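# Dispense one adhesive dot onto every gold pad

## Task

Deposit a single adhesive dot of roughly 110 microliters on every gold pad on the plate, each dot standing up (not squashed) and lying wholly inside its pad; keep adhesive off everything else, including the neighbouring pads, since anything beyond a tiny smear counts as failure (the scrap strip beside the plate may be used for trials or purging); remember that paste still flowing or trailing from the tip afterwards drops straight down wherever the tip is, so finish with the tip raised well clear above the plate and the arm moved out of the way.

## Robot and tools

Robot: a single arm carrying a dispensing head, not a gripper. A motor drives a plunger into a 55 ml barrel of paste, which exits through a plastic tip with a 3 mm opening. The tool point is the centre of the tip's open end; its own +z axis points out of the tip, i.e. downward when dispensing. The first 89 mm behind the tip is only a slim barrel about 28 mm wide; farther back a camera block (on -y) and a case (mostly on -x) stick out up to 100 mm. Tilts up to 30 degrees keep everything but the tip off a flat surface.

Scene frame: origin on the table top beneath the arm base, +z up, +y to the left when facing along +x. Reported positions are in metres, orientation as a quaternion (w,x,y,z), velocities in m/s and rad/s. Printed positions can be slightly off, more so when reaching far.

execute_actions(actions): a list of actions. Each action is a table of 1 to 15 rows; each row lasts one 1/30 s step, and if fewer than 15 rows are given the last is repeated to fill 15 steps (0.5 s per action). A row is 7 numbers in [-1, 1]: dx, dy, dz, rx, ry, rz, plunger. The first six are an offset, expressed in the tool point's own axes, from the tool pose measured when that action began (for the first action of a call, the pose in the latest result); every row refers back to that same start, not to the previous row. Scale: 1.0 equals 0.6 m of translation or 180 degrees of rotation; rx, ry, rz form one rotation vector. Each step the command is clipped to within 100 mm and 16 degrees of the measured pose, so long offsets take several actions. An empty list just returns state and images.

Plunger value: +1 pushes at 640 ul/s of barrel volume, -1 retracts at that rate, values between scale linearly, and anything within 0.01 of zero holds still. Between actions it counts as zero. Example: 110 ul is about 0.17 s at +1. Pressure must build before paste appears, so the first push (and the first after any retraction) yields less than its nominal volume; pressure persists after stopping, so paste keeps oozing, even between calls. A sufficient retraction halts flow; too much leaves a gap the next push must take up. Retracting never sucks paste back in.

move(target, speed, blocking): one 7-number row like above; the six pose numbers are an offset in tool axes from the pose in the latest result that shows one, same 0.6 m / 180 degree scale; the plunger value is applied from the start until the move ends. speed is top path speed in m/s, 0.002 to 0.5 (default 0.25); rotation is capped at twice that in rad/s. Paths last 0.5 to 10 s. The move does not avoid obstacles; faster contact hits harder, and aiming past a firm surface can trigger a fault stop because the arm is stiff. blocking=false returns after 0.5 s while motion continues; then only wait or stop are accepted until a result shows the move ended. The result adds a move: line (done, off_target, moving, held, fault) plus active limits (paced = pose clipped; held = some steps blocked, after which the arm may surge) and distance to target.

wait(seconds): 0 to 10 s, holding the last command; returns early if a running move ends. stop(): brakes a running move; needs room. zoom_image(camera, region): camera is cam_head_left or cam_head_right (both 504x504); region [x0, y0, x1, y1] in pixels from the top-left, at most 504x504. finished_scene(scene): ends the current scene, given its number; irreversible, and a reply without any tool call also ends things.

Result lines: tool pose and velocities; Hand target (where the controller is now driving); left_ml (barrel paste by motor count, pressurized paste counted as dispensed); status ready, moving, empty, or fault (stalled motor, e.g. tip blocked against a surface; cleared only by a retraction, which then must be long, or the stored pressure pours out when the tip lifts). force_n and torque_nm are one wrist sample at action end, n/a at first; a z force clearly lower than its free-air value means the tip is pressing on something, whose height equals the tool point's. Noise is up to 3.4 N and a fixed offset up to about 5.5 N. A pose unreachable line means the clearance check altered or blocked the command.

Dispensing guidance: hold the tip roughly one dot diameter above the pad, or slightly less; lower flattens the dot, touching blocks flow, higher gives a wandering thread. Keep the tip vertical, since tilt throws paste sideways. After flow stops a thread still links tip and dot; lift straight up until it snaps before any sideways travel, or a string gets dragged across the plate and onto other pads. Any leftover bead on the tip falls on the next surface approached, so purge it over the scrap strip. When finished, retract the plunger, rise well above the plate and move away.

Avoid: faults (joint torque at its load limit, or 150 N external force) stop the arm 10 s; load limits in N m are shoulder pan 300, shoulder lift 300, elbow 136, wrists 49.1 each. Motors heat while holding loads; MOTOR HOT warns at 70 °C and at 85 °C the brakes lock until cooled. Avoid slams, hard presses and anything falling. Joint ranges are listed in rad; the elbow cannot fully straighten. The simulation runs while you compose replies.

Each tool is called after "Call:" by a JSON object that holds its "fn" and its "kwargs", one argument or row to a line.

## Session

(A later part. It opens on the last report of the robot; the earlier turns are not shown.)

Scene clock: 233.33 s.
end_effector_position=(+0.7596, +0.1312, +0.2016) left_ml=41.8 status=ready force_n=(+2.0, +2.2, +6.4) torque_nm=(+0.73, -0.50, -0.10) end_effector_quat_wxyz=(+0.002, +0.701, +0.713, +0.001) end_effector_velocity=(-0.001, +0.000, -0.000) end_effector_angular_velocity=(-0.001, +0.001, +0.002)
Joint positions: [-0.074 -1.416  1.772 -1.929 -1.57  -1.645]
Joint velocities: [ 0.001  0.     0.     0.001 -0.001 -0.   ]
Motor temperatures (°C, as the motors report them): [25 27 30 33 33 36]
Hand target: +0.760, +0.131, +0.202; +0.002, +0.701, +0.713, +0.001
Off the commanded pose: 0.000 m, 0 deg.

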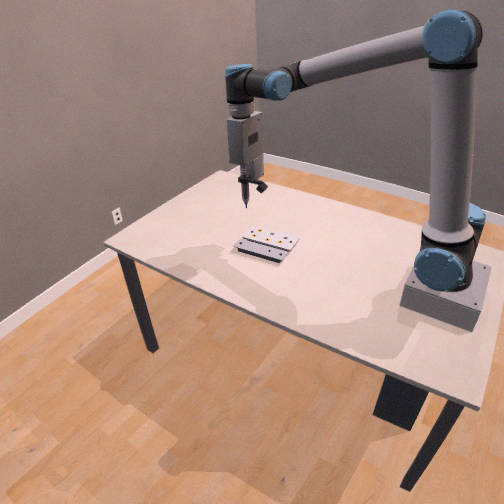

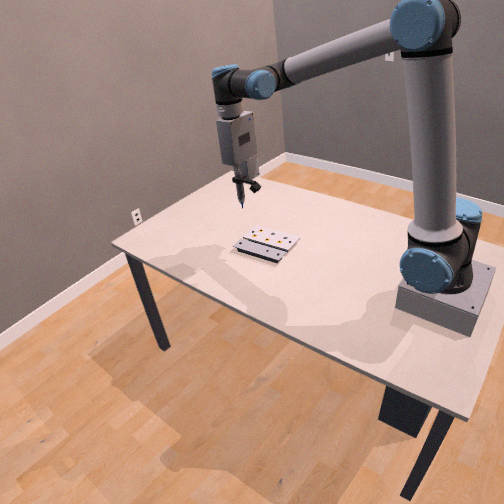

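Call:
{"fn": "zoom_image", "kwargs": {
  "camera": "cam_head_left",
  "region": [225, 185, 310, 270]
}}

Region (225, 185, 310, 270) of cam_head_left's 504x504 image, scaled by 5.929, with more detail than that image has.

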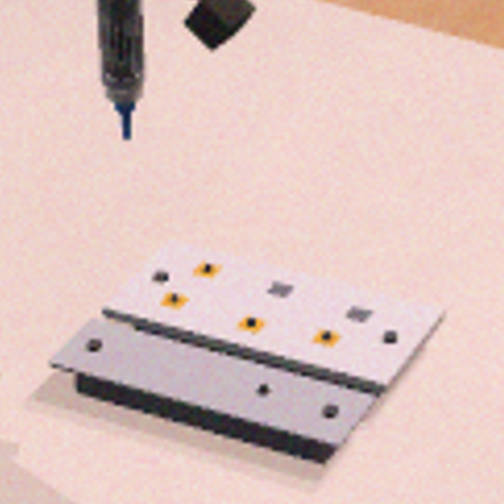

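Call:
{"fn": "finished_scene", "kwargs": {
  "scene": 2
}}

The scene is finished: the task was done.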